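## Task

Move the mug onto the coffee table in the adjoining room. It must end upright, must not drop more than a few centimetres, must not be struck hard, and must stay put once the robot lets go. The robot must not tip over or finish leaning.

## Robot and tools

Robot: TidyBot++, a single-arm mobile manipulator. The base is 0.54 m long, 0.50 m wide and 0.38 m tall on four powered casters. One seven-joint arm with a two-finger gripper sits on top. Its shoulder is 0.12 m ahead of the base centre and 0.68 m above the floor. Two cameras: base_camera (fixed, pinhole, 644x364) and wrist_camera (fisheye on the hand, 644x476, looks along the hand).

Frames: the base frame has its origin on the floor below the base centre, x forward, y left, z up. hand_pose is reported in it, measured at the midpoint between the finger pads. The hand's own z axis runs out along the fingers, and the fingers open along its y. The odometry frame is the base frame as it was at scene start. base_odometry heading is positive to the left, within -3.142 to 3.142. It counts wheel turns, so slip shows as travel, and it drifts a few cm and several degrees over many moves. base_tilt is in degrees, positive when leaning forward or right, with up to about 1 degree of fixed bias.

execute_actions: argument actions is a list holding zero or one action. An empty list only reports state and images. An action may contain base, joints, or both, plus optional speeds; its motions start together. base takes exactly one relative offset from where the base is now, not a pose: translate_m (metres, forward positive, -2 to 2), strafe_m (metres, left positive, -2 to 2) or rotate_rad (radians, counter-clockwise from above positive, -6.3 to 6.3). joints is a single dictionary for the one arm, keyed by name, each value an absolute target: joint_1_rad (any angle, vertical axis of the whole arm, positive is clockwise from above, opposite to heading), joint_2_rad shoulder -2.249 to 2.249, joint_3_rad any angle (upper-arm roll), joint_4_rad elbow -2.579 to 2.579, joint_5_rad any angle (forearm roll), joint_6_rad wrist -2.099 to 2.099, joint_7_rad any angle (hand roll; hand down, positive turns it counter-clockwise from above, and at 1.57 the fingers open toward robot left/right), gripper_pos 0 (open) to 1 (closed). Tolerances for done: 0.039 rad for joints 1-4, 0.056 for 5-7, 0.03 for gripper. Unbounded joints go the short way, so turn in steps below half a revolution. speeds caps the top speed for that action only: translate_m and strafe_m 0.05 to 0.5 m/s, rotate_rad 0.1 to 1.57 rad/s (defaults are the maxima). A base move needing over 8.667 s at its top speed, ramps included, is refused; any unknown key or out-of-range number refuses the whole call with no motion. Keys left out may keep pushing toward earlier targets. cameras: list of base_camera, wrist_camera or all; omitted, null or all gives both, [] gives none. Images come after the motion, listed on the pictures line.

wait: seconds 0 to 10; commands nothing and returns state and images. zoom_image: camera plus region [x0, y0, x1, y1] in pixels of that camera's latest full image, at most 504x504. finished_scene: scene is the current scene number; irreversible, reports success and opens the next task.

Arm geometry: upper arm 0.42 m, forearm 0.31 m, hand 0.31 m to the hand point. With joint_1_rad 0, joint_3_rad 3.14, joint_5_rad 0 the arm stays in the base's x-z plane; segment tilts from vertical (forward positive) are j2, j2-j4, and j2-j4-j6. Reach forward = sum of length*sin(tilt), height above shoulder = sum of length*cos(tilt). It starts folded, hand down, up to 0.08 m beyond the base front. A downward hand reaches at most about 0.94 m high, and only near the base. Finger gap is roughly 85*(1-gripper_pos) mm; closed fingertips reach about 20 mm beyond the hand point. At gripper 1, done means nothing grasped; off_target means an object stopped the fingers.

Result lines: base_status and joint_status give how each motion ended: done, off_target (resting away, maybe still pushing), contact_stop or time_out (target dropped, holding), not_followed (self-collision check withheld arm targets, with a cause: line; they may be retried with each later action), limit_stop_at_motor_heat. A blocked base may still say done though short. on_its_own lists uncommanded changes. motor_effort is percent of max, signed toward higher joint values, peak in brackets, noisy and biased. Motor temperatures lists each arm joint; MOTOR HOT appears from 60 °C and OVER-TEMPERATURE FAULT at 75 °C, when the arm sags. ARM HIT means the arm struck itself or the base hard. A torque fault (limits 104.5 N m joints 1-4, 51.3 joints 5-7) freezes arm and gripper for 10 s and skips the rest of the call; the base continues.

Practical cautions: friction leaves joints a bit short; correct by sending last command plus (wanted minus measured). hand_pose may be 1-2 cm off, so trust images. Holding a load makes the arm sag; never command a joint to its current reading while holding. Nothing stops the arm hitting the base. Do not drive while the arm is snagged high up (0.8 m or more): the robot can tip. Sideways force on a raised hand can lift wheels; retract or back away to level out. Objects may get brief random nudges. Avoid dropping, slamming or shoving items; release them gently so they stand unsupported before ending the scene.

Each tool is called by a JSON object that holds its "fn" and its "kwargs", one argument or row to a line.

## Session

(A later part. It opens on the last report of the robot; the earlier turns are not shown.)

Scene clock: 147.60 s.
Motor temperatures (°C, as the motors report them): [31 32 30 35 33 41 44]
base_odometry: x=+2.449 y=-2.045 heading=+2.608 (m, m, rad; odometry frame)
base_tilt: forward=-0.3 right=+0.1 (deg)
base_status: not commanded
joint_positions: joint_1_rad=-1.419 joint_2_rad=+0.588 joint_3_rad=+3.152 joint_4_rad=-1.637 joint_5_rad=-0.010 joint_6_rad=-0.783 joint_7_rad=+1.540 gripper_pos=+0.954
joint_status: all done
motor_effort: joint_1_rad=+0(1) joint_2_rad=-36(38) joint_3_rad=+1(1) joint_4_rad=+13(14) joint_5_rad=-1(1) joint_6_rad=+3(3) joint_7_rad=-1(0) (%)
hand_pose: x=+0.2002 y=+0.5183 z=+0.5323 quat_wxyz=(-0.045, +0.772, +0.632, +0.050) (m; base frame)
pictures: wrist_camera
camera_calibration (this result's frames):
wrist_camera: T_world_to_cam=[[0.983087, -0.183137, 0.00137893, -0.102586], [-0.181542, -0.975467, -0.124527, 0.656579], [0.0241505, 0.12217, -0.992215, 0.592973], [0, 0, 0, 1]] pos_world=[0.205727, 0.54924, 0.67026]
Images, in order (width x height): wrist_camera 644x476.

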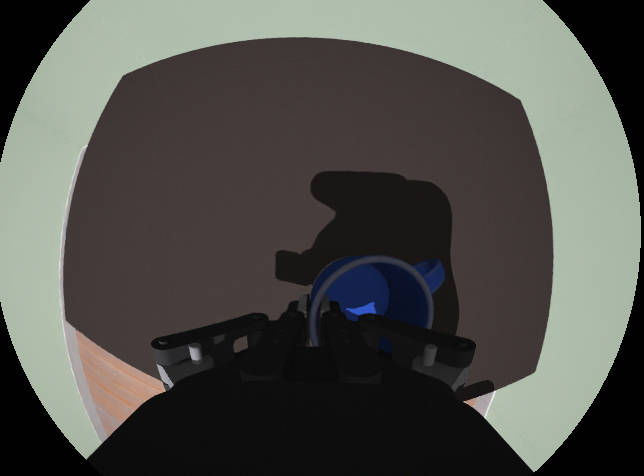

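No contact yet, so I'm lowering further.

{"fn": "execute_actions", "kwargs": {
  "actions": [
    {"joints":{"joint_2_rad":0.635,"joint_6_rad":-0.73}}
  ],
  "cameras": []
}}

Scene clock: 149.67 s.
Motor temperatures (°C, as the motors report them): [31 32 30 35 33 41 44]
base_odometry: x=+2.449 y=-2.045 heading=+2.608 (m, m, rad; odometry frame)
base_tilt: forward=-0.3 right=+0.2 (deg)
base_status: not commanded
joint_positions: joint_1_rad=-1.419 joint_2_rad=+0.610 joint_3_rad=+3.152 joint_4_rad=-1.630 joint_5_rad=-0.010 joint_6_rad=-0.759 joint_7_rad=+1.540 gripper_pos=+0.954
joint_status: all done
motor_effort: joint_1_rad=+0(2) joint_2_rad=-31(36) joint_3_rad=+2(3) joint_4_rad=+11(14) joint_5_rad=+0(1) joint_6_rad=+4(8) joint_7_rad=+0(0) (%)
hand_pose: x=+0.2016 y=+0.5255 z=+0.5233 quat_wxyz=(-0.048, +0.772, +0.632, +0.053) (m; base frame)
pictures: none
No camera images: the call's "cameras" was empty. Leave "cameras" out to get every camera's image.

Contact made. Releasing the mug and lifting the hand clear.

{"fn": "execute_actions", "kwargs": {
  "actions": [
    {"joints":{"gripper_pos":0.6,"joint_2_rad":0.61}}
  ],
  "cameras": []
}}

{"fn": "execute_actions", "kwargs": {
  "actions": [
    {"joints":{"joint_2_rad":0.42,"joint_4_rad":-1.55,"joint_6_rad":-1.0}}
  ],
  "cameras": ["wrist_camera"]
}}

Scene clock: 152.50 s.
Motor temperatures (°C, as the motors report them): [31 32 30 35 33 41 44]
base_odometry: x=+2.449 y=-2.045 heading=+2.608 (m, m, rad; odometry frame)
base_tilt: forward=-0.3 right=+0.2 (deg)
base_status: not commanded
joint_positions: joint_1_rad=-1.419 joint_2_rad=+0.610 joint_3_rad=+3.152 joint_4_rad=-1.629 joint_5_rad=-0.010 joint_6_rad=-0.754 joint_7_rad=+1.540 gripper_pos=+0.600
joint_status: all done
motor_effort: joint_1_rad=+0(0) joint_2_rad=-34(34) joint_3_rad=+1(1) joint_4_rad=+12(13) joint_5_rad=-1(0) joint_6_rad=+3(5) joint_7_rad=+0(0) (%)
hand_pose: x=+0.2019 y=+0.5274 z=+0.5237 quat_wxyz=(-0.049, +0.772, +0.632, +0.055) (m; base frame)
pictures: none
No camera images: the call's "cameras" was empty. Leave "cameras" out to get every camera's image.

Scene clock: 153.67 s.
Motor temperatures (°C, as the motors report them): [31 32 30 35 33 41 44]
base_odometry: x=+2.449 y=-2.045 heading=+2.608 (m, m, rad; odometry frame)
base_tilt: forward=-0.3 right=+0.1 (deg)
base_status: not commanded
joint_positions: joint_1_rad=-1.419 joint_2_rad=+0.423 joint_3_rad=+3.152 joint_4_rad=-1.568 joint_5_rad=-0.010 joint_6_rad=-0.980 joint_7_rad=+1.540 gripper_pos=+0.600
joint_status: all done
motor_effort: joint_1_rad=+0(1) joint_2_rad=-31(36) joint_3_rad=+1(1) joint_4_rad=+14(14) joint_5_rad=-1(1) joint_6_rad=+3(3) joint_7_rad=+0(1) (%)
hand_pose: x=+0.1979 y=+0.5068 z=+0.6307 quat_wxyz=(-0.058, +0.770, +0.632, +0.063) (m; base frame)
pictures: wrist_camera
camera_calibration (this result's frames):
wrist_camera: T_world_to_cam=[[0.983227, -0.182375, -0.00209664, -0.10076], [-0.180323, -0.970314, -0.161164, 0.677411], [0.0273578, 0.158839, -0.986925, 0.669526], [0, 0, 0, 1]] pos_world=[0.202907, 0.532579, 0.769735]
Images, in order (width x height): wrist_camera 644x476.

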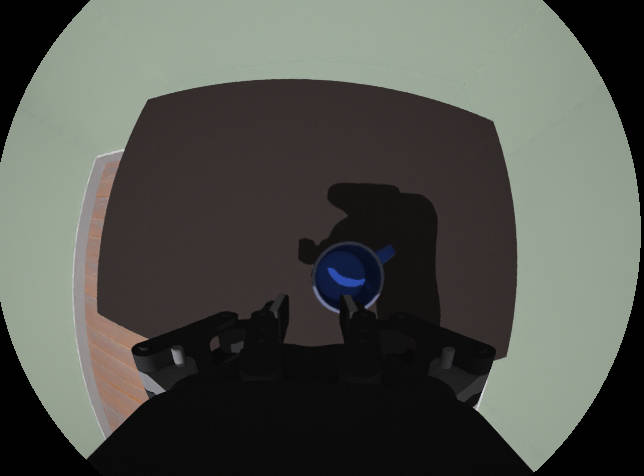

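{"fn": "finished_scene", "kwargs": {
  "scene": 1
}}

The scene is finished: the task was done.


## Next scene

Move the roll of masking tape onto the coffee table in the adjoining room. It must rest there without the robot holding it, and the robot must not tip over or finish leaning.

{"fn": "execute_actions", "kwargs": {
  "actions": []
}}

Scene clock: 0.00 s.
Motor temperatures (°C, as the motors report them): [31 32 30 35 33 41 44]
base_odometry: x=+0.000 y=+0.000 heading=+0.000 (m, m, rad; odometry frame)
base_tilt: forward=-0.3 right=+0.1 (deg)
base_status: not commanded
joint_positions: joint_1_rad=+0.002 joint_2_rad=-0.342 joint_3_rad=+3.136 joint_4_rad=-2.501 joint_5_rad=-0.050 joint_6_rad=-0.861 joint_7_rad=+1.568 gripper_pos=+0.000
joint_status: not commanded
motor_effort: joint_1_rad=+0 joint_2_rad=+0 joint_3_rad=+2 joint_4_rad=+10 joint_5_rad=-1 joint_6_rad=+1 joint_7_rad=+0 (%)
hand_pose: x=+0.2774 y=+0.0135 z=+0.5950 quat_wxyz=(-0.019, +0.998, -0.015, +0.061) (m; base frame)
pictures: base_camera, wrist_camera
camera_calibration (this result's frames):
wrist_camera: T_world_to_cam=[[-0.013813, -0.999372, -0.032641, 0.0368296], [-0.99357, 0.0173867, -0.111874, 0.39027], [0.112371, 0.0308858, -0.993186, 0.692406], [0, 0, 0, 1]] pos_world=[0.310463, 0.0086354, 0.732551]
Images, in order (width x height): base_camera 644x364, wrist_camera 644x476.

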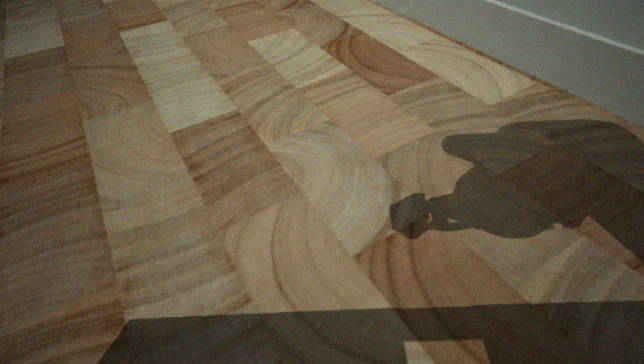

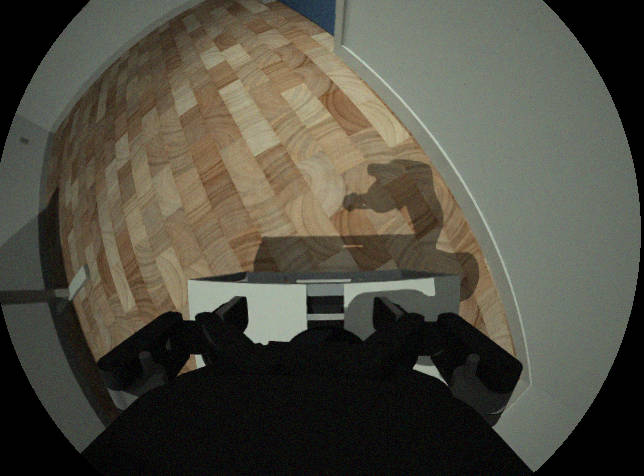

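{"fn": "execute_actions", "kwargs": {
  "actions": [
    {"joints":{"joint_6_rad":0.3,"joint_2_rad":-0.5,"joint_1_rad":-0.9}}
  ],
  "cameras": ["wrist_camera"]
}}

Scene clock: 3.40 s.
Motor temperatures (°C, as the motors report them): [31 32 30 35 33 41 44]
base_odometry: x=+0.000 y=+0.000 heading=+0.000 (m, m, rad; odometry frame)
base_tilt: forward=-0.3 right=+0.1 (deg)
base_status: not commanded
joint_positions: joint_1_rad=-0.877 joint_2_rad=-0.479 joint_3_rad=+3.136 joint_4_rad=-2.501 joint_5_rad=-0.050 joint_6_rad=+0.280 joint_7_rad=+1.568 gripper_pos=+0.000
joint_status: all done
motor_effort: joint_1_rad=+0(1) joint_2_rad=-3(3) joint_3_rad=+2(2) joint_4_rad=+17(17) joint_5_rad=+0(1) joint_6_rad=+10(11) joint_7_rad=-1(0) (%)
hand_pose: x=+0.3725 y=+0.3038 z=+0.8650 quat_wxyz=(-0.284, +0.702, +0.305, +0.578) (m; base frame)
pictures: wrist_camera
camera_calibration (this result's frames):
wrist_camera: T_world_to_cam=[[0.754826, -0.655238, -0.0300039, -0.0561319], [-0.140574, -0.11692, -0.983142, 0.986649], [0.640684, 0.746319, -0.180364, -0.176368], [0, 0, 0, 1]] pos_world=[0.294063, 0.210206, 0.936522]
Images, in order (width x height): wrist_camera 644x476.

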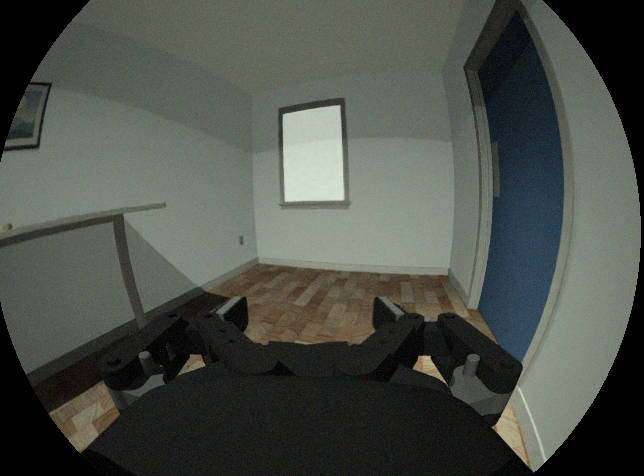

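{"fn": "execute_actions", "kwargs": {
  "actions": [
    {"base":{"rotate_rad":2.04},"joints":{"joint_1_rad":-0.02,"joint_2_rad":-0.15,"joint_4_rad":-1.4,"joint_6_rad":-1.4,"gripper_pos":0.4}}
  ]
}}

Scene clock: 10.37 s.
Motor temperatures (°C, as the motors report them): [31 32 30 35 33 41 44]
base_odometry: x=+0.000 y=+0.000 heading=+2.039 (m, m, rad; odometry frame)
base_tilt: forward=-0.3 right=+0.1 (deg)
base_status: done
joint_positions: joint_1_rad=-0.045 joint_2_rad=-0.173 joint_3_rad=+3.136 joint_4_rad=-1.421 joint_5_rad=-0.050 joint_6_rad=-1.378 joint_7_rad=+1.568 gripper_pos=+0.400
joint_status: all done
motor_effort: joint_1_rad=-1(1) joint_2_rad=-11(11) joint_3_rad=+2(0) joint_4_rad=+16(18) joint_5_rad=-2(1) joint_6_rad=+6(11) joint_7_rad=+0(0) (%)
hand_pose: x=+0.4967 y=+0.0359 z=+0.9255 quat_wxyz=(-0.031, +0.966, +0.025, +0.254) (m; base frame)
pictures: base_camera, wrist_camera
camera_calibration (this result's frames):
wrist_camera: T_world_to_cam=[[0.0735391, -0.996654, -0.0356745, 0.0323673], [-0.873359, -0.0470889, -0.484795, 0.932513], [0.481493, 0.066808, -0.8739, 0.70026], [0, 0, 0, 1]] pos_world=[0.474868, 0.029387, 1.06519]
Images, in order (width x height): base_camera 644x364, wrist_camera 644x476.

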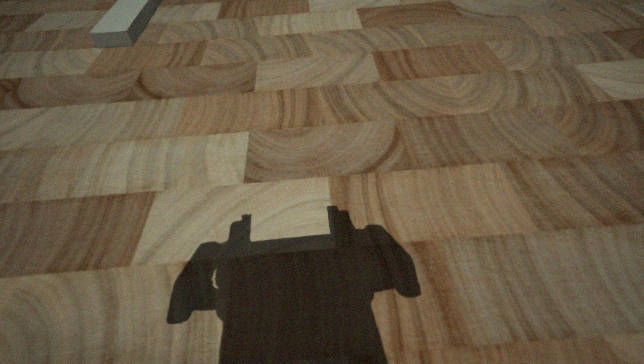

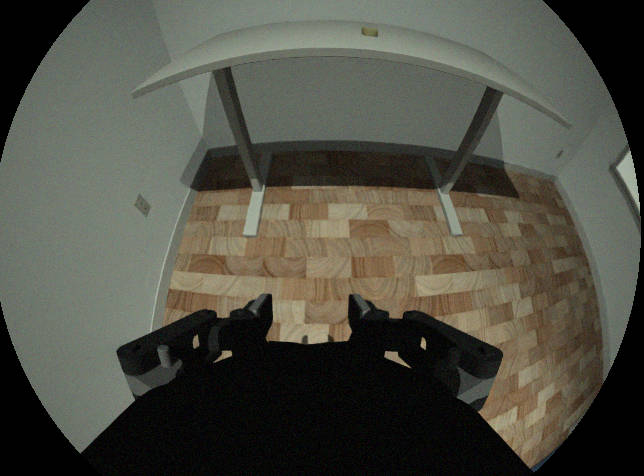

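{"fn": "execute_actions", "kwargs": {
  "actions": [
    {"base":{"translate_m":0.25},"joints":{"joint_1_rad":0.03,"joint_2_rad":0.15,"joint_4_rad":-0.8,"joint_5_rad":0.02,"joint_6_rad":-1.39}}
  ],
  "cameras": ["wrist_camera"]
}}

Scene clock: 17.93 s.
Motor temperatures (°C, as the motors report them): [31 31 30 35 33 41 44]
base_odometry: x=-0.113 y=+0.223 heading=+2.040 (m, m, rad; odometry frame)
base_tilt: forward=-0.3 right=+0.2 (deg)
base_status: done
joint_positions: joint_1_rad=+0.003 joint_2_rad=+0.143 joint_3_rad=+3.136 joint_4_rad=-0.821 joint_5_rad=-0.015 joint_6_rad=-1.380 joint_7_rad=+1.568 gripper_pos=+0.400
joint_status: all done
motor_effort: joint_1_rad=+0(0) joint_2_rad=-21(24) joint_3_rad=+1(3) joint_4_rad=+15(16) joint_5_rad=-2(2) joint_6_rad=+8(8) joint_7_rad=+0(0) (%)
hand_pose: x=+0.6601 y=+0.0067 z=+1.0598 quat_wxyz=(-0.008, +0.922, +0.001, +0.388) (m; base frame)
pictures: wrist_camera
camera_calibration (this result's frames):
wrist_camera: T_world_to_cam=[[0.0144875, -0.999895, -0.000278621, -0.00254184], [-0.705348, -0.0100223, -0.708791, 1.26524], [0.708713, 0.0104651, -0.705419, 0.412717], [0, 0, 0, 1]] pos_world=[0.599975, 0.00581992, 1.18793]
Images, in order (width x height): wrist_camera 644x476.

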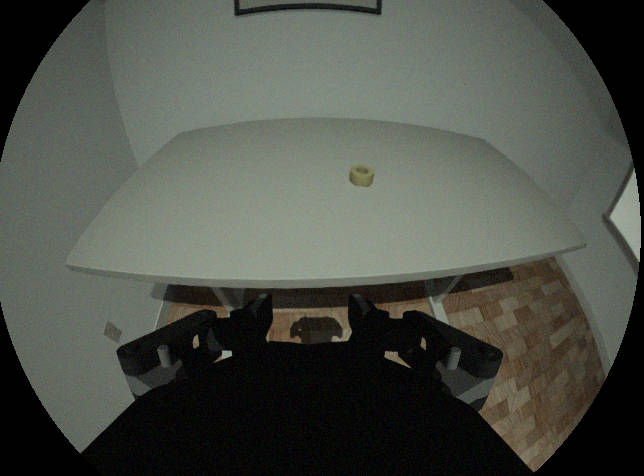

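{"fn": "execute_actions", "kwargs": {
  "actions": [
    {"base":{"strafe_m":-0.085},"joints":{"gripper_pos":0.0}}
  ],
  "cameras": []
}}

{"fn": "execute_actions", "kwargs": {
  "actions": [
    {"base":{"translate_m":0.27},"joints":{"joint_2_rad":0.2,"joint_4_rad":-0.93,"joint_6_rad":-1.27}}
  ],
  "cameras": ["wrist_camera"]
}}

Scene clock: 23.53 s.
Motor temperatures (°C, as the motors report them): [31 32 30 35 33 41 44]
base_odometry: x=-0.038 y=+0.262 heading=+2.040 (m, m, rad; odometry frame)
base_tilt: forward=-0.3 right=+0.2 (deg)
base_status: done
joint_positions: joint_1_rad=+0.016 joint_2_rad=+0.143 joint_3_rad=+3.137 joint_4_rad=-0.821 joint_5_rad=-0.011 joint_6_rad=-1.380 joint_7_rad=+1.568 gripper_pos=+0.000
joint_status: all done
motor_effort: joint_1_rad=-1(3) joint_2_rad=-21(22) joint_3_rad=+1(3) joint_4_rad=+14(16) joint_5_rad=-1(0) joint_6_rad=+8(8) joint_7_rad=+0(1) (%)
hand_pose: x=+0.6602 y=-0.0016 z=+1.0601 quat_wxyz=(-0.004, +0.921, -0.005, +0.388) (m; base frame)
pictures: none
No camera images: the call's "cameras" was empty. Leave "cameras" out to get every camera's image.

Scene clock: 25.37 s.
Motor temperatures (°C, as the motors report them): [31 32 30 35 33 41 44]
base_odometry: x=-0.159 y=+0.503 heading=+2.040 (m, m, rad; odometry frame)
base_tilt: forward=-0.3 right=+0.2 (deg)
base_status: done
joint_positions: joint_1_rad=+0.016 joint_2_rad=+0.198 joint_3_rad=+3.137 joint_4_rad=-0.913 joint_5_rad=-0.011 joint_6_rad=-1.291 joint_7_rad=+1.568 gripper_pos=+0.000
joint_status: all done
motor_effort: joint_1_rad=+0(0) joint_2_rad=-24(27) joint_3_rad=+1(1) joint_4_rad=+16(17) joint_5_rad=-1(1) joint_6_rad=+7(9) joint_7_rad=+0(0) (%)
hand_pose: x=+0.6933 y=-0.0023 z=+1.0041 quat_wxyz=(-0.004, +0.932, -0.006, +0.362) (m; base frame)
pictures: wrist_camera
camera_calibration (this result's frames):
wrist_camera: T_world_to_cam=[[-0.00187899, -0.999996, 0.00208994, -0.00305049], [-0.744771, 0.0000047612, -0.66732, 1.23473], [0.667317, -0.00281041, -0.744769, 0.418138], [0, 0, 0, 1]] pos_world=[0.640555, -0.00188122, 1.13538]
Images, in order (width x height): wrist_camera 644x476.

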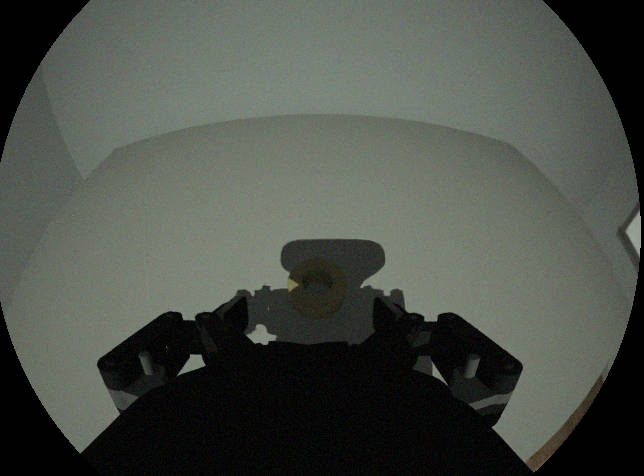

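{"fn": "execute_actions", "kwargs": {
  "actions": [
    {"base":{"translate_m":0.022},"joints":{"joint_4_rad":-1.05,"joint_6_rad":-1.14}}
  ],
  "cameras": ["wrist_camera"]
}}

Scene clock: 28.37 s.
Motor temperatures (°C, as the motors report them): [31 32 30 35 33 41 44]
base_odometry: x=-0.169 y=+0.523 heading=+2.039 (m, m, rad; odometry frame)
base_tilt: forward=-0.3 right=+0.2 (deg)
base_status: done
joint_positions: joint_1_rad=+0.016 joint_2_rad=+0.200 joint_3_rad=+3.137 joint_4_rad=-1.034 joint_5_rad=-0.011 joint_6_rad=-1.164 joint_7_rad=+1.568 gripper_pos=+0.000
joint_status: all done
motor_effort: joint_1_rad=-1(3) joint_2_rad=-25(27) joint_3_rad=+1(0) joint_4_rad=+17(17) joint_5_rad=-1(2) joint_6_rad=+7(7) joint_7_rad=-1(0) (%)
hand_pose: x=+0.7100 y=-0.0026 z=+0.9689 quat_wxyz=(-0.004, +0.932, -0.007, +0.363) (m; base frame)
pictures: wrist_camera
camera_calibration (this result's frames):
wrist_camera: T_world_to_cam=[[-0.003127, -0.999994, 0.00160012, -0.00188823], [-0.742488, 0.00124992, -0.669858, 1.22452], [0.669852, -0.00328272, -0.742488, 0.376772], [0, 0, 0, 1]] pos_world=[0.656802, -0.00218193, 1.1]
Images, in order (width x height): wrist_camera 644x476.

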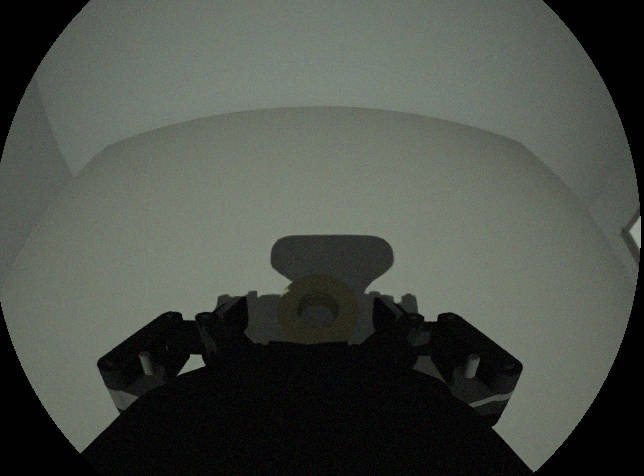

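{"fn": "execute_actions", "kwargs": {
  "actions": [
    {"joints":{"joint_4_rad":-1.095,"joint_6_rad":-1.095}}
  ],
  "cameras": []
}}

{"fn": "execute_actions", "kwargs": {
  "actions": [
    {"joints":{"gripper_pos":1}}
  ],
  "cameras": ["wrist_camera"]
}}

{"fn": "execute_actions", "kwargs": {
  "actions": [
    {"joints":{"joint_4_rad":-0.93,"joint_6_rad":-1.27,"joint_2_rad":0.15}}
  ],
  "cameras": ["wrist_camera"]
}}

Scene clock: 31.87 s.
Motor temperatures (°C, as the motors report them): [31 32 30 35 33 42 44]
base_odometry: x=-0.169 y=+0.523 heading=+2.039 (m, m, rad; odometry frame)
base_tilt: forward=-0.3 right=+0.2 (deg)
base_status: not commanded
joint_positions: joint_1_rad=+0.016 joint_2_rad=+0.199 joint_3_rad=+3.137 joint_4_rad=-1.070 joint_5_rad=-0.010 joint_6_rad=-1.112 joint_7_rad=+1.568 gripper_pos=+0.000
joint_status: all done
motor_effort: joint_1_rad=-1(1) joint_2_rad=-25(26) joint_3_rad=+1(1) joint_4_rad=+16(17) joint_5_rad=+0(1) joint_6_rad=+7(7) joint_7_rad=+0(0) (%)
hand_pose: x=+0.7169 y=-0.0028 z=+0.9622 quat_wxyz=(-0.004, +0.929, -0.007, +0.371) (m; base frame)
pictures: none
No camera images: the call's "cameras" was empty. Leave "cameras" out to get every camera's image.

Scene clock: 32.97 s.
Motor temperatures (°C, as the motors report them): [31 32 30 35 33 42 44]
base_odometry: x=-0.169 y=+0.523 heading=+2.039 (m, m, rad; odometry frame)
base_tilt: forward=-0.3 right=+0.2 (deg)
base_status: not commanded
joint_positions: joint_1_rad=+0.016 joint_2_rad=+0.191 joint_3_rad=+3.137 joint_4_rad=-1.070 joint_5_rad=-0.010 joint_6_rad=-1.101 joint_7_rad=+1.568 gripper_pos=+0.481
joint_status: gripper_pos off_target (ended at +0.481, target +1.000)
motor_effort: joint_1_rad=+0(1) joint_2_rad=-22(23) joint_3_rad=+1(1) joint_4_rad=+14(15) joint_5_rad=-1(2) joint_6_rad=+5(7) joint_7_rad=+0(0) (%)
hand_pose: x=+0.7170 y=-0.0030 z=+0.9698 quat_wxyz=(-0.004, +0.925, -0.007, +0.380) (m; base frame)
pictures: wrist_camera
camera_calibration (this result's frames):
wrist_camera: T_world_to_cam=[[-0.00409564, -0.999988, 0.0025085, -0.00243325], [-0.717247, 0.00118964, -0.696818, 1.2384], [0.696807, -0.00465313, -0.717244, 0.328963], [0, 0, 0, 1]] pos_world=[0.659007, -0.00237576, 1.09889]
Images, in order (width x height): wrist_camera 644x476.

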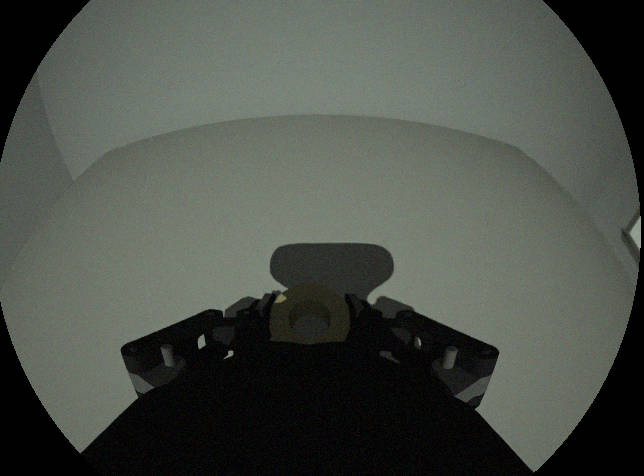

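Scene clock: 34.13 s.
Motor temperatures (°C, as the motors report them): [31 32 30 35 33 42 44]
base_odometry: x=-0.169 y=+0.523 heading=+2.039 (m, m, rad; odometry frame)
base_tilt: forward=-0.3 right=+0.2 (deg)
base_status: not commanded
joint_positions: joint_1_rad=+0.016 joint_2_rad=+0.161 joint_3_rad=+3.137 joint_4_rad=-0.949 joint_5_rad=-0.010 joint_6_rad=-1.248 joint_7_rad=+1.568 gripper_pos=+0.481
joint_status: all done
motor_effort: joint_1_rad=+0(1) joint_2_rad=-22(28) joint_3_rad=+1(1) joint_4_rad=+16(17) joint_5_rad=-1(1) joint_6_rad=+8(8) joint_7_rad=+0(0) (%)
hand_pose: x=+0.6876 y=-0.0025 z=+1.0170 quat_wxyz=(-0.003, +0.924, -0.006, +0.382) (m; base frame)
pictures: wrist_camera
camera_calibration (this result's frames):
wrist_camera: T_world_to_cam=[[-0.00276719, -0.999991, 0.00322209, -0.003788], [-0.714087, -0.000279634, -0.700057, 1.25135], [0.700052, -0.00423804, -0.714079, 0.377822], [0, 0, 0, 1]] pos_world=[0.629067, -0.00183682, 1.14582]
Images, in order (width x height): wrist_camera 644x476.

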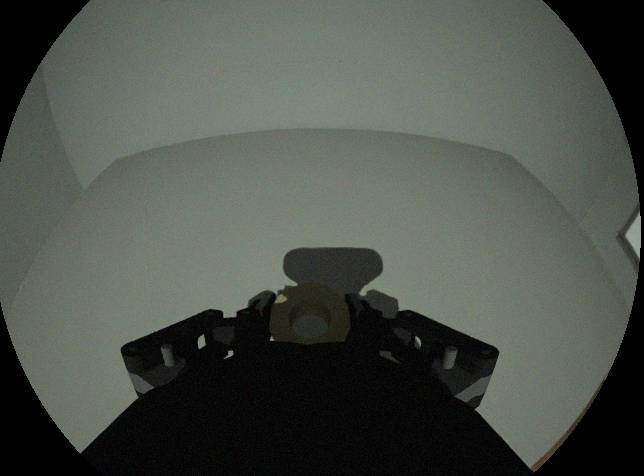

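{"fn": "execute_actions", "kwargs": {
  "actions": [
    {"base":{"translate_m":-0.55},"joints":{"joint_2_rad":-0.1}}
  ],
  "cameras": []
}}

{"fn": "execute_actions", "kwargs": {
  "actions": [
    {"base":{"strafe_m":-1.58},"joints":{"joint_1_rad":-3.1,"joint_2_rad":-0.3,"joint_4_rad":-2.2,"joint_6_rad":-1.12}}
  ]
}}

Scene clock: 40.43 s.
Motor temperatures (°C, as the motors report them): [31 32 30 35 33 42 44]
base_odometry: x=+0.079 y=+0.032 heading=+2.040 (m, m, rad; odometry frame)
base_tilt: forward=-0.3 right=+0.2 (deg)
base_status: done
joint_positions: joint_1_rad=+0.017 joint_2_rad=-0.105 joint_3_rad=+3.137 joint_4_rad=-0.940 joint_5_rad=-0.007 joint_6_rad=-1.251 joint_7_rad=+1.568 gripper_pos=+0.481
joint_status: all done
motor_effort: joint_1_rad=+0(3) joint_2_rad=-12(28) joint_3_rad=+2(0) joint_4_rad=+15(18) joint_5_rad=+0(1) joint_6_rad=+9(10) joint_7_rad=+0(0) (%)
hand_pose: x=+0.5787 y=-0.0019 z=+1.1579 quat_wxyz=(-0.001, +0.864, -0.005, +0.504) (m; base frame)
pictures: none
No camera images: the call's "cameras" was empty. Leave "cameras" out to get every camera's image.

Scene clock: 44.97 s.
Motor temperatures (°C, as the motors report them): [31 32 30 35 33 42 44]
base_odometry: x=+1.490 y=+0.745 heading=+2.039 (m, m, rad; odometry frame)
base_tilt: forward=-0.3 right=+0.2 (deg)
base_status: done
joint_positions: joint_1_rad=-3.078 joint_2_rad=-0.277 joint_3_rad=+3.136 joint_4_rad=-2.179 joint_5_rad=-0.007 joint_6_rad=-1.145 joint_7_rad=+1.568 gripper_pos=+0.481
joint_status: all done
motor_effort: joint_1_rad=-1(2) joint_2_rad=-5(14) joint_3_rad=+2(4) joint_4_rad=+14(16) joint_5_rad=-1(0) joint_6_rad=+2(10) joint_7_rad=+0(0) (%)
hand_pose: x=-0.0924 y=+0.0090 z=+0.6745 quat_wxyz=(-0.047, +0.031, +0.998, -0.001) (m; base frame)
pictures: base_camera, wrist_camera
camera_calibration (this result's frames):
wrist_camera: T_world_to_cam=[[0.0490017, 0.998796, 0.00225036, -0.00597437], [0.995166, -0.0486314, -0.0853182, 0.198308], [-0.0851061, 0.00642023, -0.996351, 0.797154], [0, 0, 0, 1]] pos_world=[-0.129214, 0.0104933, 0.811179]
Images, in order (width x height): base_camera 644x364, wrist_camera 644x476.

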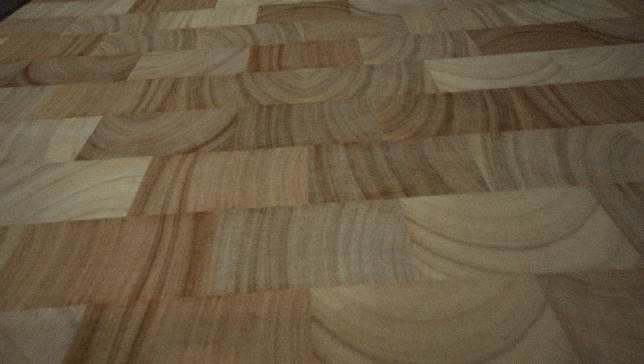

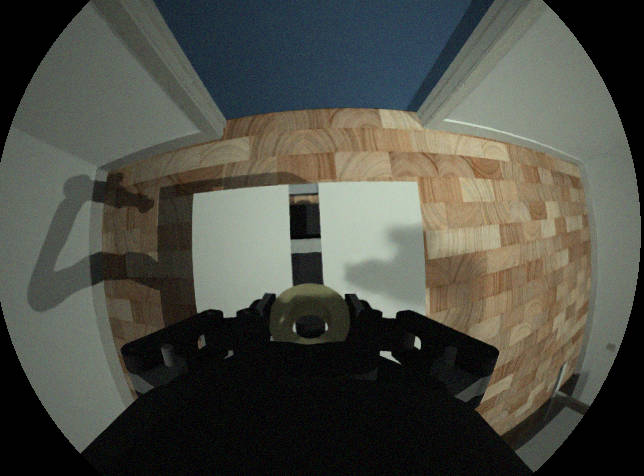

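{"fn": "execute_actions", "kwargs": {
  "actions": [
    {"base":{"translate_m":-1.0},"speeds":{"translate_m":0.25}}
  ]
}}

Scene clock: 52.33 s.
Motor temperatures (°C, as the motors report them): [31 32 30 35 33 42 44]
base_odometry: x=+1.941 y=-0.147 heading=+2.039 (m, m, rad; odometry frame)
base_tilt: forward=-0.3 right=+0.1 (deg)
base_status: done
joint_positions: joint_1_rad=-3.079 joint_2_rad=-0.290 joint_3_rad=+3.136 joint_4_rad=-2.183 joint_5_rad=-0.005 joint_6_rad=-1.140 joint_7_rad=+1.568 gripper_pos=+0.481
joint_status: not commanded
motor_effort: joint_1_rad=+0(1) joint_2_rad=-5(9) joint_3_rad=+2(4) joint_4_rad=+14(15) joint_5_rad=-1(3) joint_6_rad=+2(4) joint_7_rad=+0(0) (%)
hand_pose: x=-0.0924 y=+0.0093 z=+0.6760 quat_wxyz=(-0.055, +0.030, +0.998, +0.000) (m; base frame)
pictures: base_camera, wrist_camera
camera_calibration (this result's frames):
wrist_camera: T_world_to_cam=[[0.0473375, 0.99887, 0.00418508, -0.00772929], [0.993948, -0.0466876, -0.0994408, 0.207851], [-0.0991331, 0.00886703, -0.995035, 0.796389], [0, 0, 0, 1]] pos_world=[-0.127279, 0.010363, 0.813136]
Images, in order (width x height): base_camera 644x364, wrist_camera 644x476.

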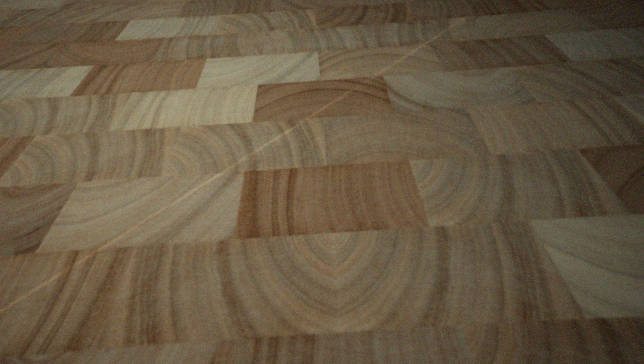

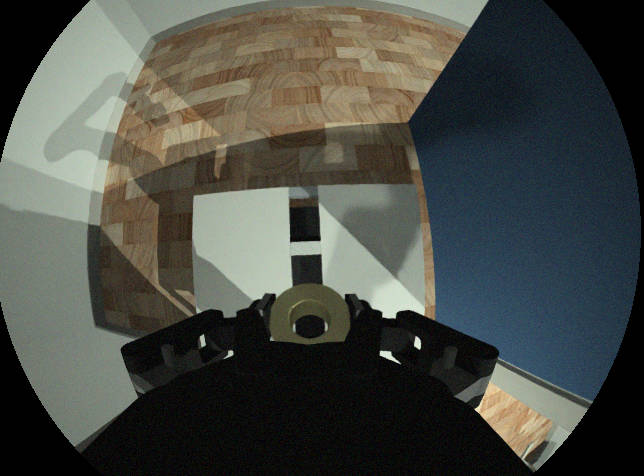

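{"fn": "execute_actions", "kwargs": {
  "actions": [
    {"base":{"translate_m":-1.05},"joints":{"joint_1_rad":-1.57}}
  ]
}}

Scene clock: 57.40 s.
Motor temperatures (°C, as the motors report them): [31 32 30 35 33 42 44]
base_odometry: x=+2.416 y=-1.084 heading=+2.039 (m, m, rad; odometry frame)
base_tilt: forward=-0.3 right=+0.2 (deg)
base_status: done
joint_positions: joint_1_rad=-1.596 joint_2_rad=-0.291 joint_3_rad=+3.136 joint_4_rad=-2.184 joint_5_rad=-0.005 joint_6_rad=-1.140 joint_7_rad=+1.568 gripper_pos=+0.481
joint_status: all done
motor_effort: joint_1_rad=-1(1) joint_2_rad=-5(6) joint_3_rad=+2(2) joint_4_rad=+14(15) joint_5_rad=+0(0) joint_6_rad=+2(3) joint_7_rad=+0(0) (%)
hand_pose: x=+0.1099 y=+0.2113 z=+0.6761 quat_wxyz=(-0.040, +0.697, +0.715, +0.037) (m; base frame)
pictures: base_camera, wrist_camera
camera_calibration (this result's frames):
wrist_camera: T_world_to_cam=[[0.999202, 0.0397157, 0.00419834, -0.121009], [0.0399365, -0.994166, -0.100192, 0.321742], [0.000194669, 0.100279, -0.994959, 0.784489], [0, 0, 0, 1]] pos_world=[0.10791, 0.246003, 0.813279]
Images, in order (width x height): base_camera 644x364, wrist_camera 644x476.

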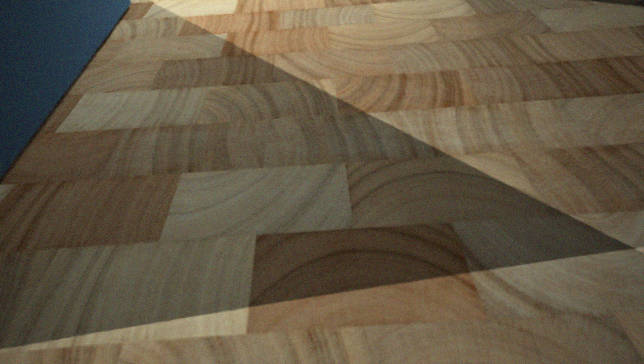

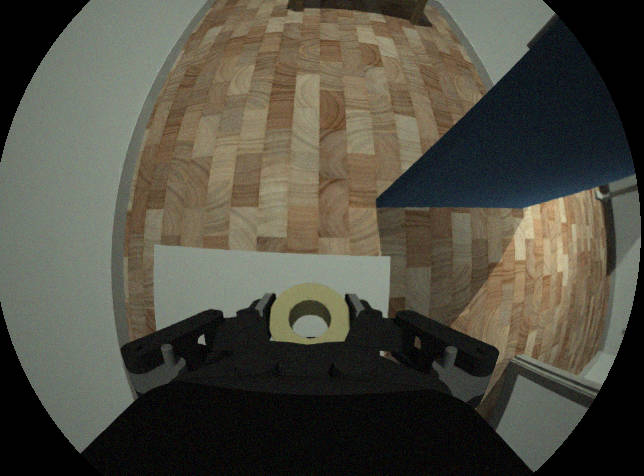

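{"fn": "execute_actions", "kwargs": {
  "actions": [
    {"base":{"strafe_m":1.3},"joints":{"joint_2_rad":0.38,"joint_4_rad":-1.94,"joint_6_rad":-0.02}}
  ]
}}

Scene clock: 65.83 s.
Motor temperatures (°C, as the motors report them): [31 32 30 35 33 42 44]
base_odometry: x=+1.257 y=-1.672 heading=+2.040 (m, m, rad; odometry frame)
base_tilt: forward=-0.3 right=+0.2 (deg)
base_status: done
joint_positions: joint_1_rad=-1.595 joint_2_rad=+0.371 joint_3_rad=+3.136 joint_4_rad=-1.959 joint_5_rad=-0.005 joint_6_rad=-0.041 joint_7_rad=+1.568 gripper_pos=+0.481
joint_status: all done
motor_effort: joint_1_rad=-1(0) joint_2_rad=-27(29) joint_3_rad=+1(2) joint_4_rad=+13(15) joint_5_rad=-1(0) joint_6_rad=+8(8) joint_7_rad=-1(0) (%)
hand_pose: x=+0.0999 y=+0.5971 z=+0.6343 quat_wxyz=(-0.271, +0.648, +0.662, +0.260) (m; base frame)
pictures: base_camera, wrist_camera
camera_calibration (this result's frames):
wrist_camera: T_world_to_cam=[[0.999509, 0.0305363, 0.00708325, -0.122483], [0.0269928, -0.723522, -0.689773, 0.915189], [-0.0159382, 0.689625, -0.723991, 0.18207], [0, 0, 0, 1]] pos_world=[0.100621, 0.54034, 0.763957]
Images, in order (width x height): base_camera 644x364, wrist_camera 644x476.

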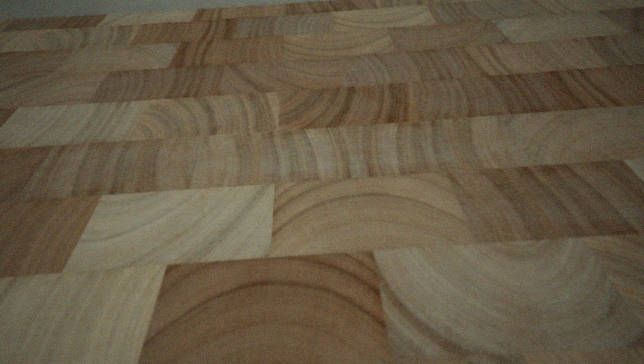

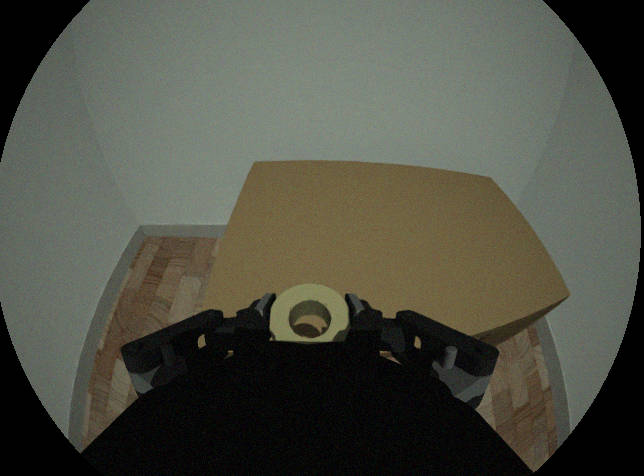

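{"fn": "execute_actions", "kwargs": {
  "actions": [
    {"base":{"strafe_m":0.22},"joints":{"joint_2_rad":0.6,"joint_6_rad":0.2}}
  ],
  "cameras": ["wrist_camera"]
}}

{"fn": "execute_actions", "kwargs": {
  "actions": [
    {"joints":{"joint_2_rad":0.76,"joint_6_rad":0.36}}
  ],
  "cameras": ["wrist_camera"]
}}

Scene clock: 71.43 s.
Motor temperatures (°C, as the motors report them): [31 32 30 35 33 42 44]
base_odometry: x=+1.061 y=-1.772 heading=+2.041 (m, m, rad; odometry frame)
base_tilt: forward=-0.3 right=+0.1 (deg)
base_status: done
joint_positions: joint_1_rad=-1.594 joint_2_rad=+0.603 joint_3_rad=+3.136 joint_4_rad=-1.956 joint_5_rad=-0.005 joint_6_rad=+0.177 joint_7_rad=+1.568 gripper_pos=+0.481
joint_status: all done
motor_effort: joint_1_rad=+0(2) joint_2_rad=-32(35) joint_3_rad=+1(0) joint_4_rad=+10(15) joint_5_rad=-1(1) joint_6_rad=+8(9) joint_7_rad=+0(0) (%)
hand_pose: x=+0.1000 y=+0.6255 z=+0.5399 quat_wxyz=(-0.267, +0.650, +0.663, +0.257) (m; base frame)
pictures: wrist_camera
camera_calibration (this result's frames):
wrist_camera: T_world_to_cam=[[0.999575, 0.028354, 0.00676909, -0.121305], [0.0253644, -0.731519, -0.681349, 0.871256], [-0.0143672, 0.681231, -0.731927, 0.103456], [0, 0, 0, 1]] pos_world=[0.100641, 0.570302, 0.670173]
Images, in order (width x height): wrist_camera 644x476.

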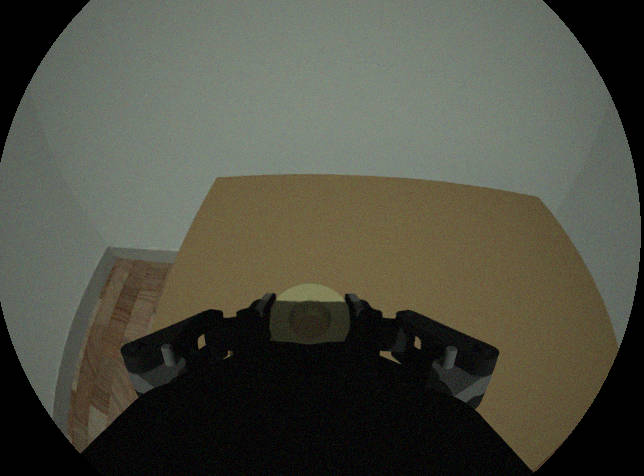

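Scene clock: 72.53 s.
Motor temperatures (°C, as the motors report them): [31 32 30 35 33 42 44]
base_odometry: x=+1.061 y=-1.772 heading=+2.041 (m, m, rad; odometry frame)
base_tilt: forward=-0.3 right=+0.1 (deg)
base_status: not commanded
joint_positions: joint_1_rad=-1.594 joint_2_rad=+0.757 joint_3_rad=+3.136 joint_4_rad=-1.956 joint_5_rad=-0.005 joint_6_rad=+0.334 joint_7_rad=+1.568 gripper_pos=+0.481
joint_status: all done
motor_effort: joint_1_rad=+0(0) joint_2_rad=-33(36) joint_3_rad=+1(1) joint_4_rad=+9(11) joint_5_rad=-1(0) joint_6_rad=+8(8) joint_7_rad=-1(1) (%)
hand_pose: x=+0.1000 y=+0.6342 z=+0.4764 quat_wxyz=(-0.268, +0.650, +0.662, +0.258) (m; base frame)
pictures: wrist_camera
camera_calibration (this result's frames):
wrist_camera: T_world_to_cam=[[0.999601, 0.0274242, 0.00678616, -0.120536], [0.0246572, -0.729638, -0.683389, 0.834161], [-0.01379, 0.683284, -0.730023, 0.0488391], [0, 0, 0, 1]] pos_world=[0.100593, 0.57857, 0.606529]
Images, in order (width x height): wrist_camera 644x476.

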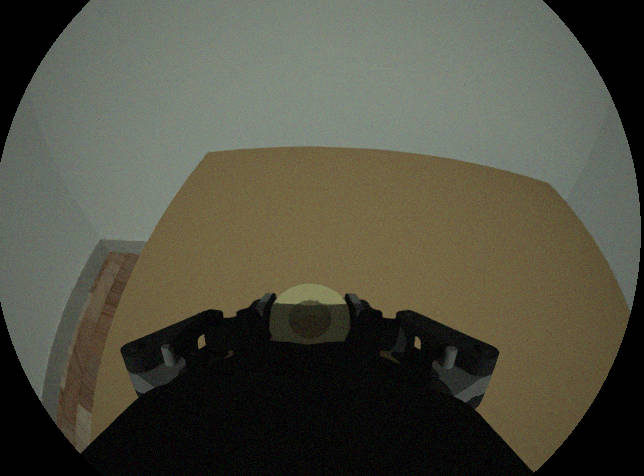

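{"fn": "execute_actions", "kwargs": {
  "actions": [
    {"joints":{"joint_2_rad":0.81,"joint_6_rad":0.41}}
  ],
  "cameras": []
}}

Scene clock: 75.93 s.
Motor temperatures (°C, as the motors report them): [31 32 30 35 33 42 44]
base_odometry: x=+1.061 y=-1.772 heading=+2.041 (m, m, rad; odometry frame)
base_tilt: forward=-0.3 right=+0.1 (deg)
base_status: not commanded
joint_positions: joint_1_rad=-1.594 joint_2_rad=+0.790 joint_3_rad=+3.136 joint_4_rad=-1.956 joint_5_rad=-0.005 joint_6_rad=+0.392 joint_7_rad=+1.568 gripper_pos=+0.481
joint_status: all done
motor_effort: joint_1_rad=-1(1) joint_2_rad=-33(35) joint_3_rad=+1(1) joint_4_rad=+8(8) joint_5_rad=-1(0) joint_6_rad=+7(8) joint_7_rad=+0(0) (%)
hand_pose: x=+0.0999 y=+0.6404 z=+0.4685 quat_wxyz=(-0.277, +0.647, +0.659, +0.266) (m; base frame)
pictures: none
No camera images: the call's "cameras" was empty. Leave "cameras" out to get every camera's image.

{"fn": "execute_actions", "kwargs": {
  "actions": [
    {"joints":{"joint_2_rad":0.86,"joint_6_rad":0.425}}
  ],
  "cameras": []
}}

Scene clock: 78.50 s.
Motor temperatures (°C, as the motors report them): [31 32 30 35 33 42 44]
base_odometry: x=+1.061 y=-1.772 heading=+2.041 (m, m, rad; odometry frame)
base_tilt: forward=-0.3 right=+0.1 (deg)
base_status: not commanded
joint_positions: joint_1_rad=-1.594 joint_2_rad=+0.801 joint_3_rad=+3.136 joint_4_rad=-1.952 joint_5_rad=-0.005 joint_6_rad=+0.419 joint_7_rad=+1.568 gripper_pos=+0.481
joint_status: joint_2_rad off_target (ended at +0.801, target +0.860); the others done
motor_effort: joint_1_rad=+0(1) joint_2_rad=-28(33) joint_3_rad=+1(1) joint_4_rad=+6(8) joint_5_rad=-1(1) joint_6_rad=+5(7) joint_7_rad=+0(0) (%)
hand_pose: x=+0.0998 y=+0.6458 z=+0.4684 quat_wxyz=(-0.283, +0.644, +0.656, +0.272) (m; base frame)
pictures: none
No camera images: the call's "cameras" was empty. Leave "cameras" out to get every camera's image.

The hand is touching the table. Releasing the tape.

{"fn": "execute_actions", "kwargs": {
  "actions": [
    {"joints":{"joint_2_rad":0.79,"gripper_pos":0.1}}
  ],
  "cameras": []
}}

{"fn": "execute_actions", "kwargs": {
  "actions": [
    {"joints":{"joint_2_rad":0.55,"joint_6_rad":0.25}}
  ],
  "cameras": ["wrist_camera"]
}}

Scene clock: 81.77 s.
Motor temperatures (°C, as the motors report them): [31 32 30 35 33 42 44]
base_odometry: x=+1.061 y=-1.772 heading=+2.041 (m, m, rad; odometry frame)
base_tilt: forward=-0.3 right=+0.1 (deg)
base_status: not commanded
joint_positions: joint_1_rad=-1.594 joint_2_rad=+0.800 joint_3_rad=+3.136 joint_4_rad=-1.952 joint_5_rad=-0.005 joint_6_rad=+0.419 joint_7_rad=+1.568 gripper_pos=+0.100
joint_status: all done
motor_effort: joint_1_rad=+0(0) joint_2_rad=-34(34) joint_3_rad=+1(1) joint_4_rad=+8(9) joint_5_rad=-1(0) joint_6_rad=+8(8) joint_7_rad=+0(0) (%)
hand_pose: x=+0.0998 y=+0.6460 z=+0.4691 quat_wxyz=(-0.283, +0.644, +0.656, +0.273) (m; base frame)
pictures: none
No camera images: the call's "cameras" was empty. Leave "cameras" out to get every camera's image.

Scene clock: 83.10 s.
Motor temperatures (°C, as the motors report them): [31 32 30 35 33 42 44]
base_odometry: x=+1.061 y=-1.772 heading=+2.041 (m, m, rad; odometry frame)
base_tilt: forward=-0.3 right=+0.1 (deg)
base_status: not commanded
joint_positions: joint_1_rad=-1.594 joint_2_rad=+0.554 joint_3_rad=+3.136 joint_4_rad=-1.952 joint_5_rad=-0.005 joint_6_rad=+0.275 joint_7_rad=+1.568 gripper_pos=+0.100
joint_status: all done
motor_effort: joint_1_rad=+0(0) joint_2_rad=-32(36) joint_3_rad=+1(1) joint_4_rad=+12(12) joint_5_rad=-1(1) joint_6_rad=+8(9) joint_7_rad=+0(1) (%)
hand_pose: x=+0.0995 y=+0.6535 z=+0.5957 quat_wxyz=(-0.317, +0.629, +0.641, +0.305) (m; base frame)
pictures: wrist_camera
camera_calibration (this result's frames):
wrist_camera: T_world_to_cam=[[0.999617, 0.0267055, 0.00732045, -0.121192], [0.022319, -0.620562, -0.78384, 0.91858], [-0.01639, 0.783703, -0.62092, -0.00766111], [0, 0, 0, 1]] pos_world=[0.100518, 0.579276, 0.71615]
Images, in order (width x height): wrist_camera 644x476.

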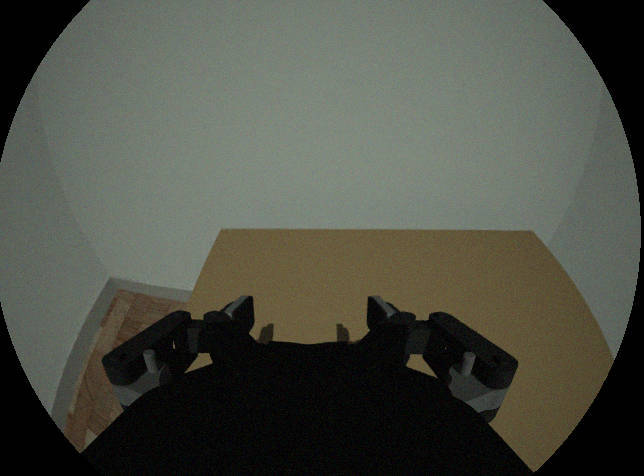

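{"fn": "finished_scene", "kwargs": {
  "scene": 2
}}

The scene is finished: the task was done.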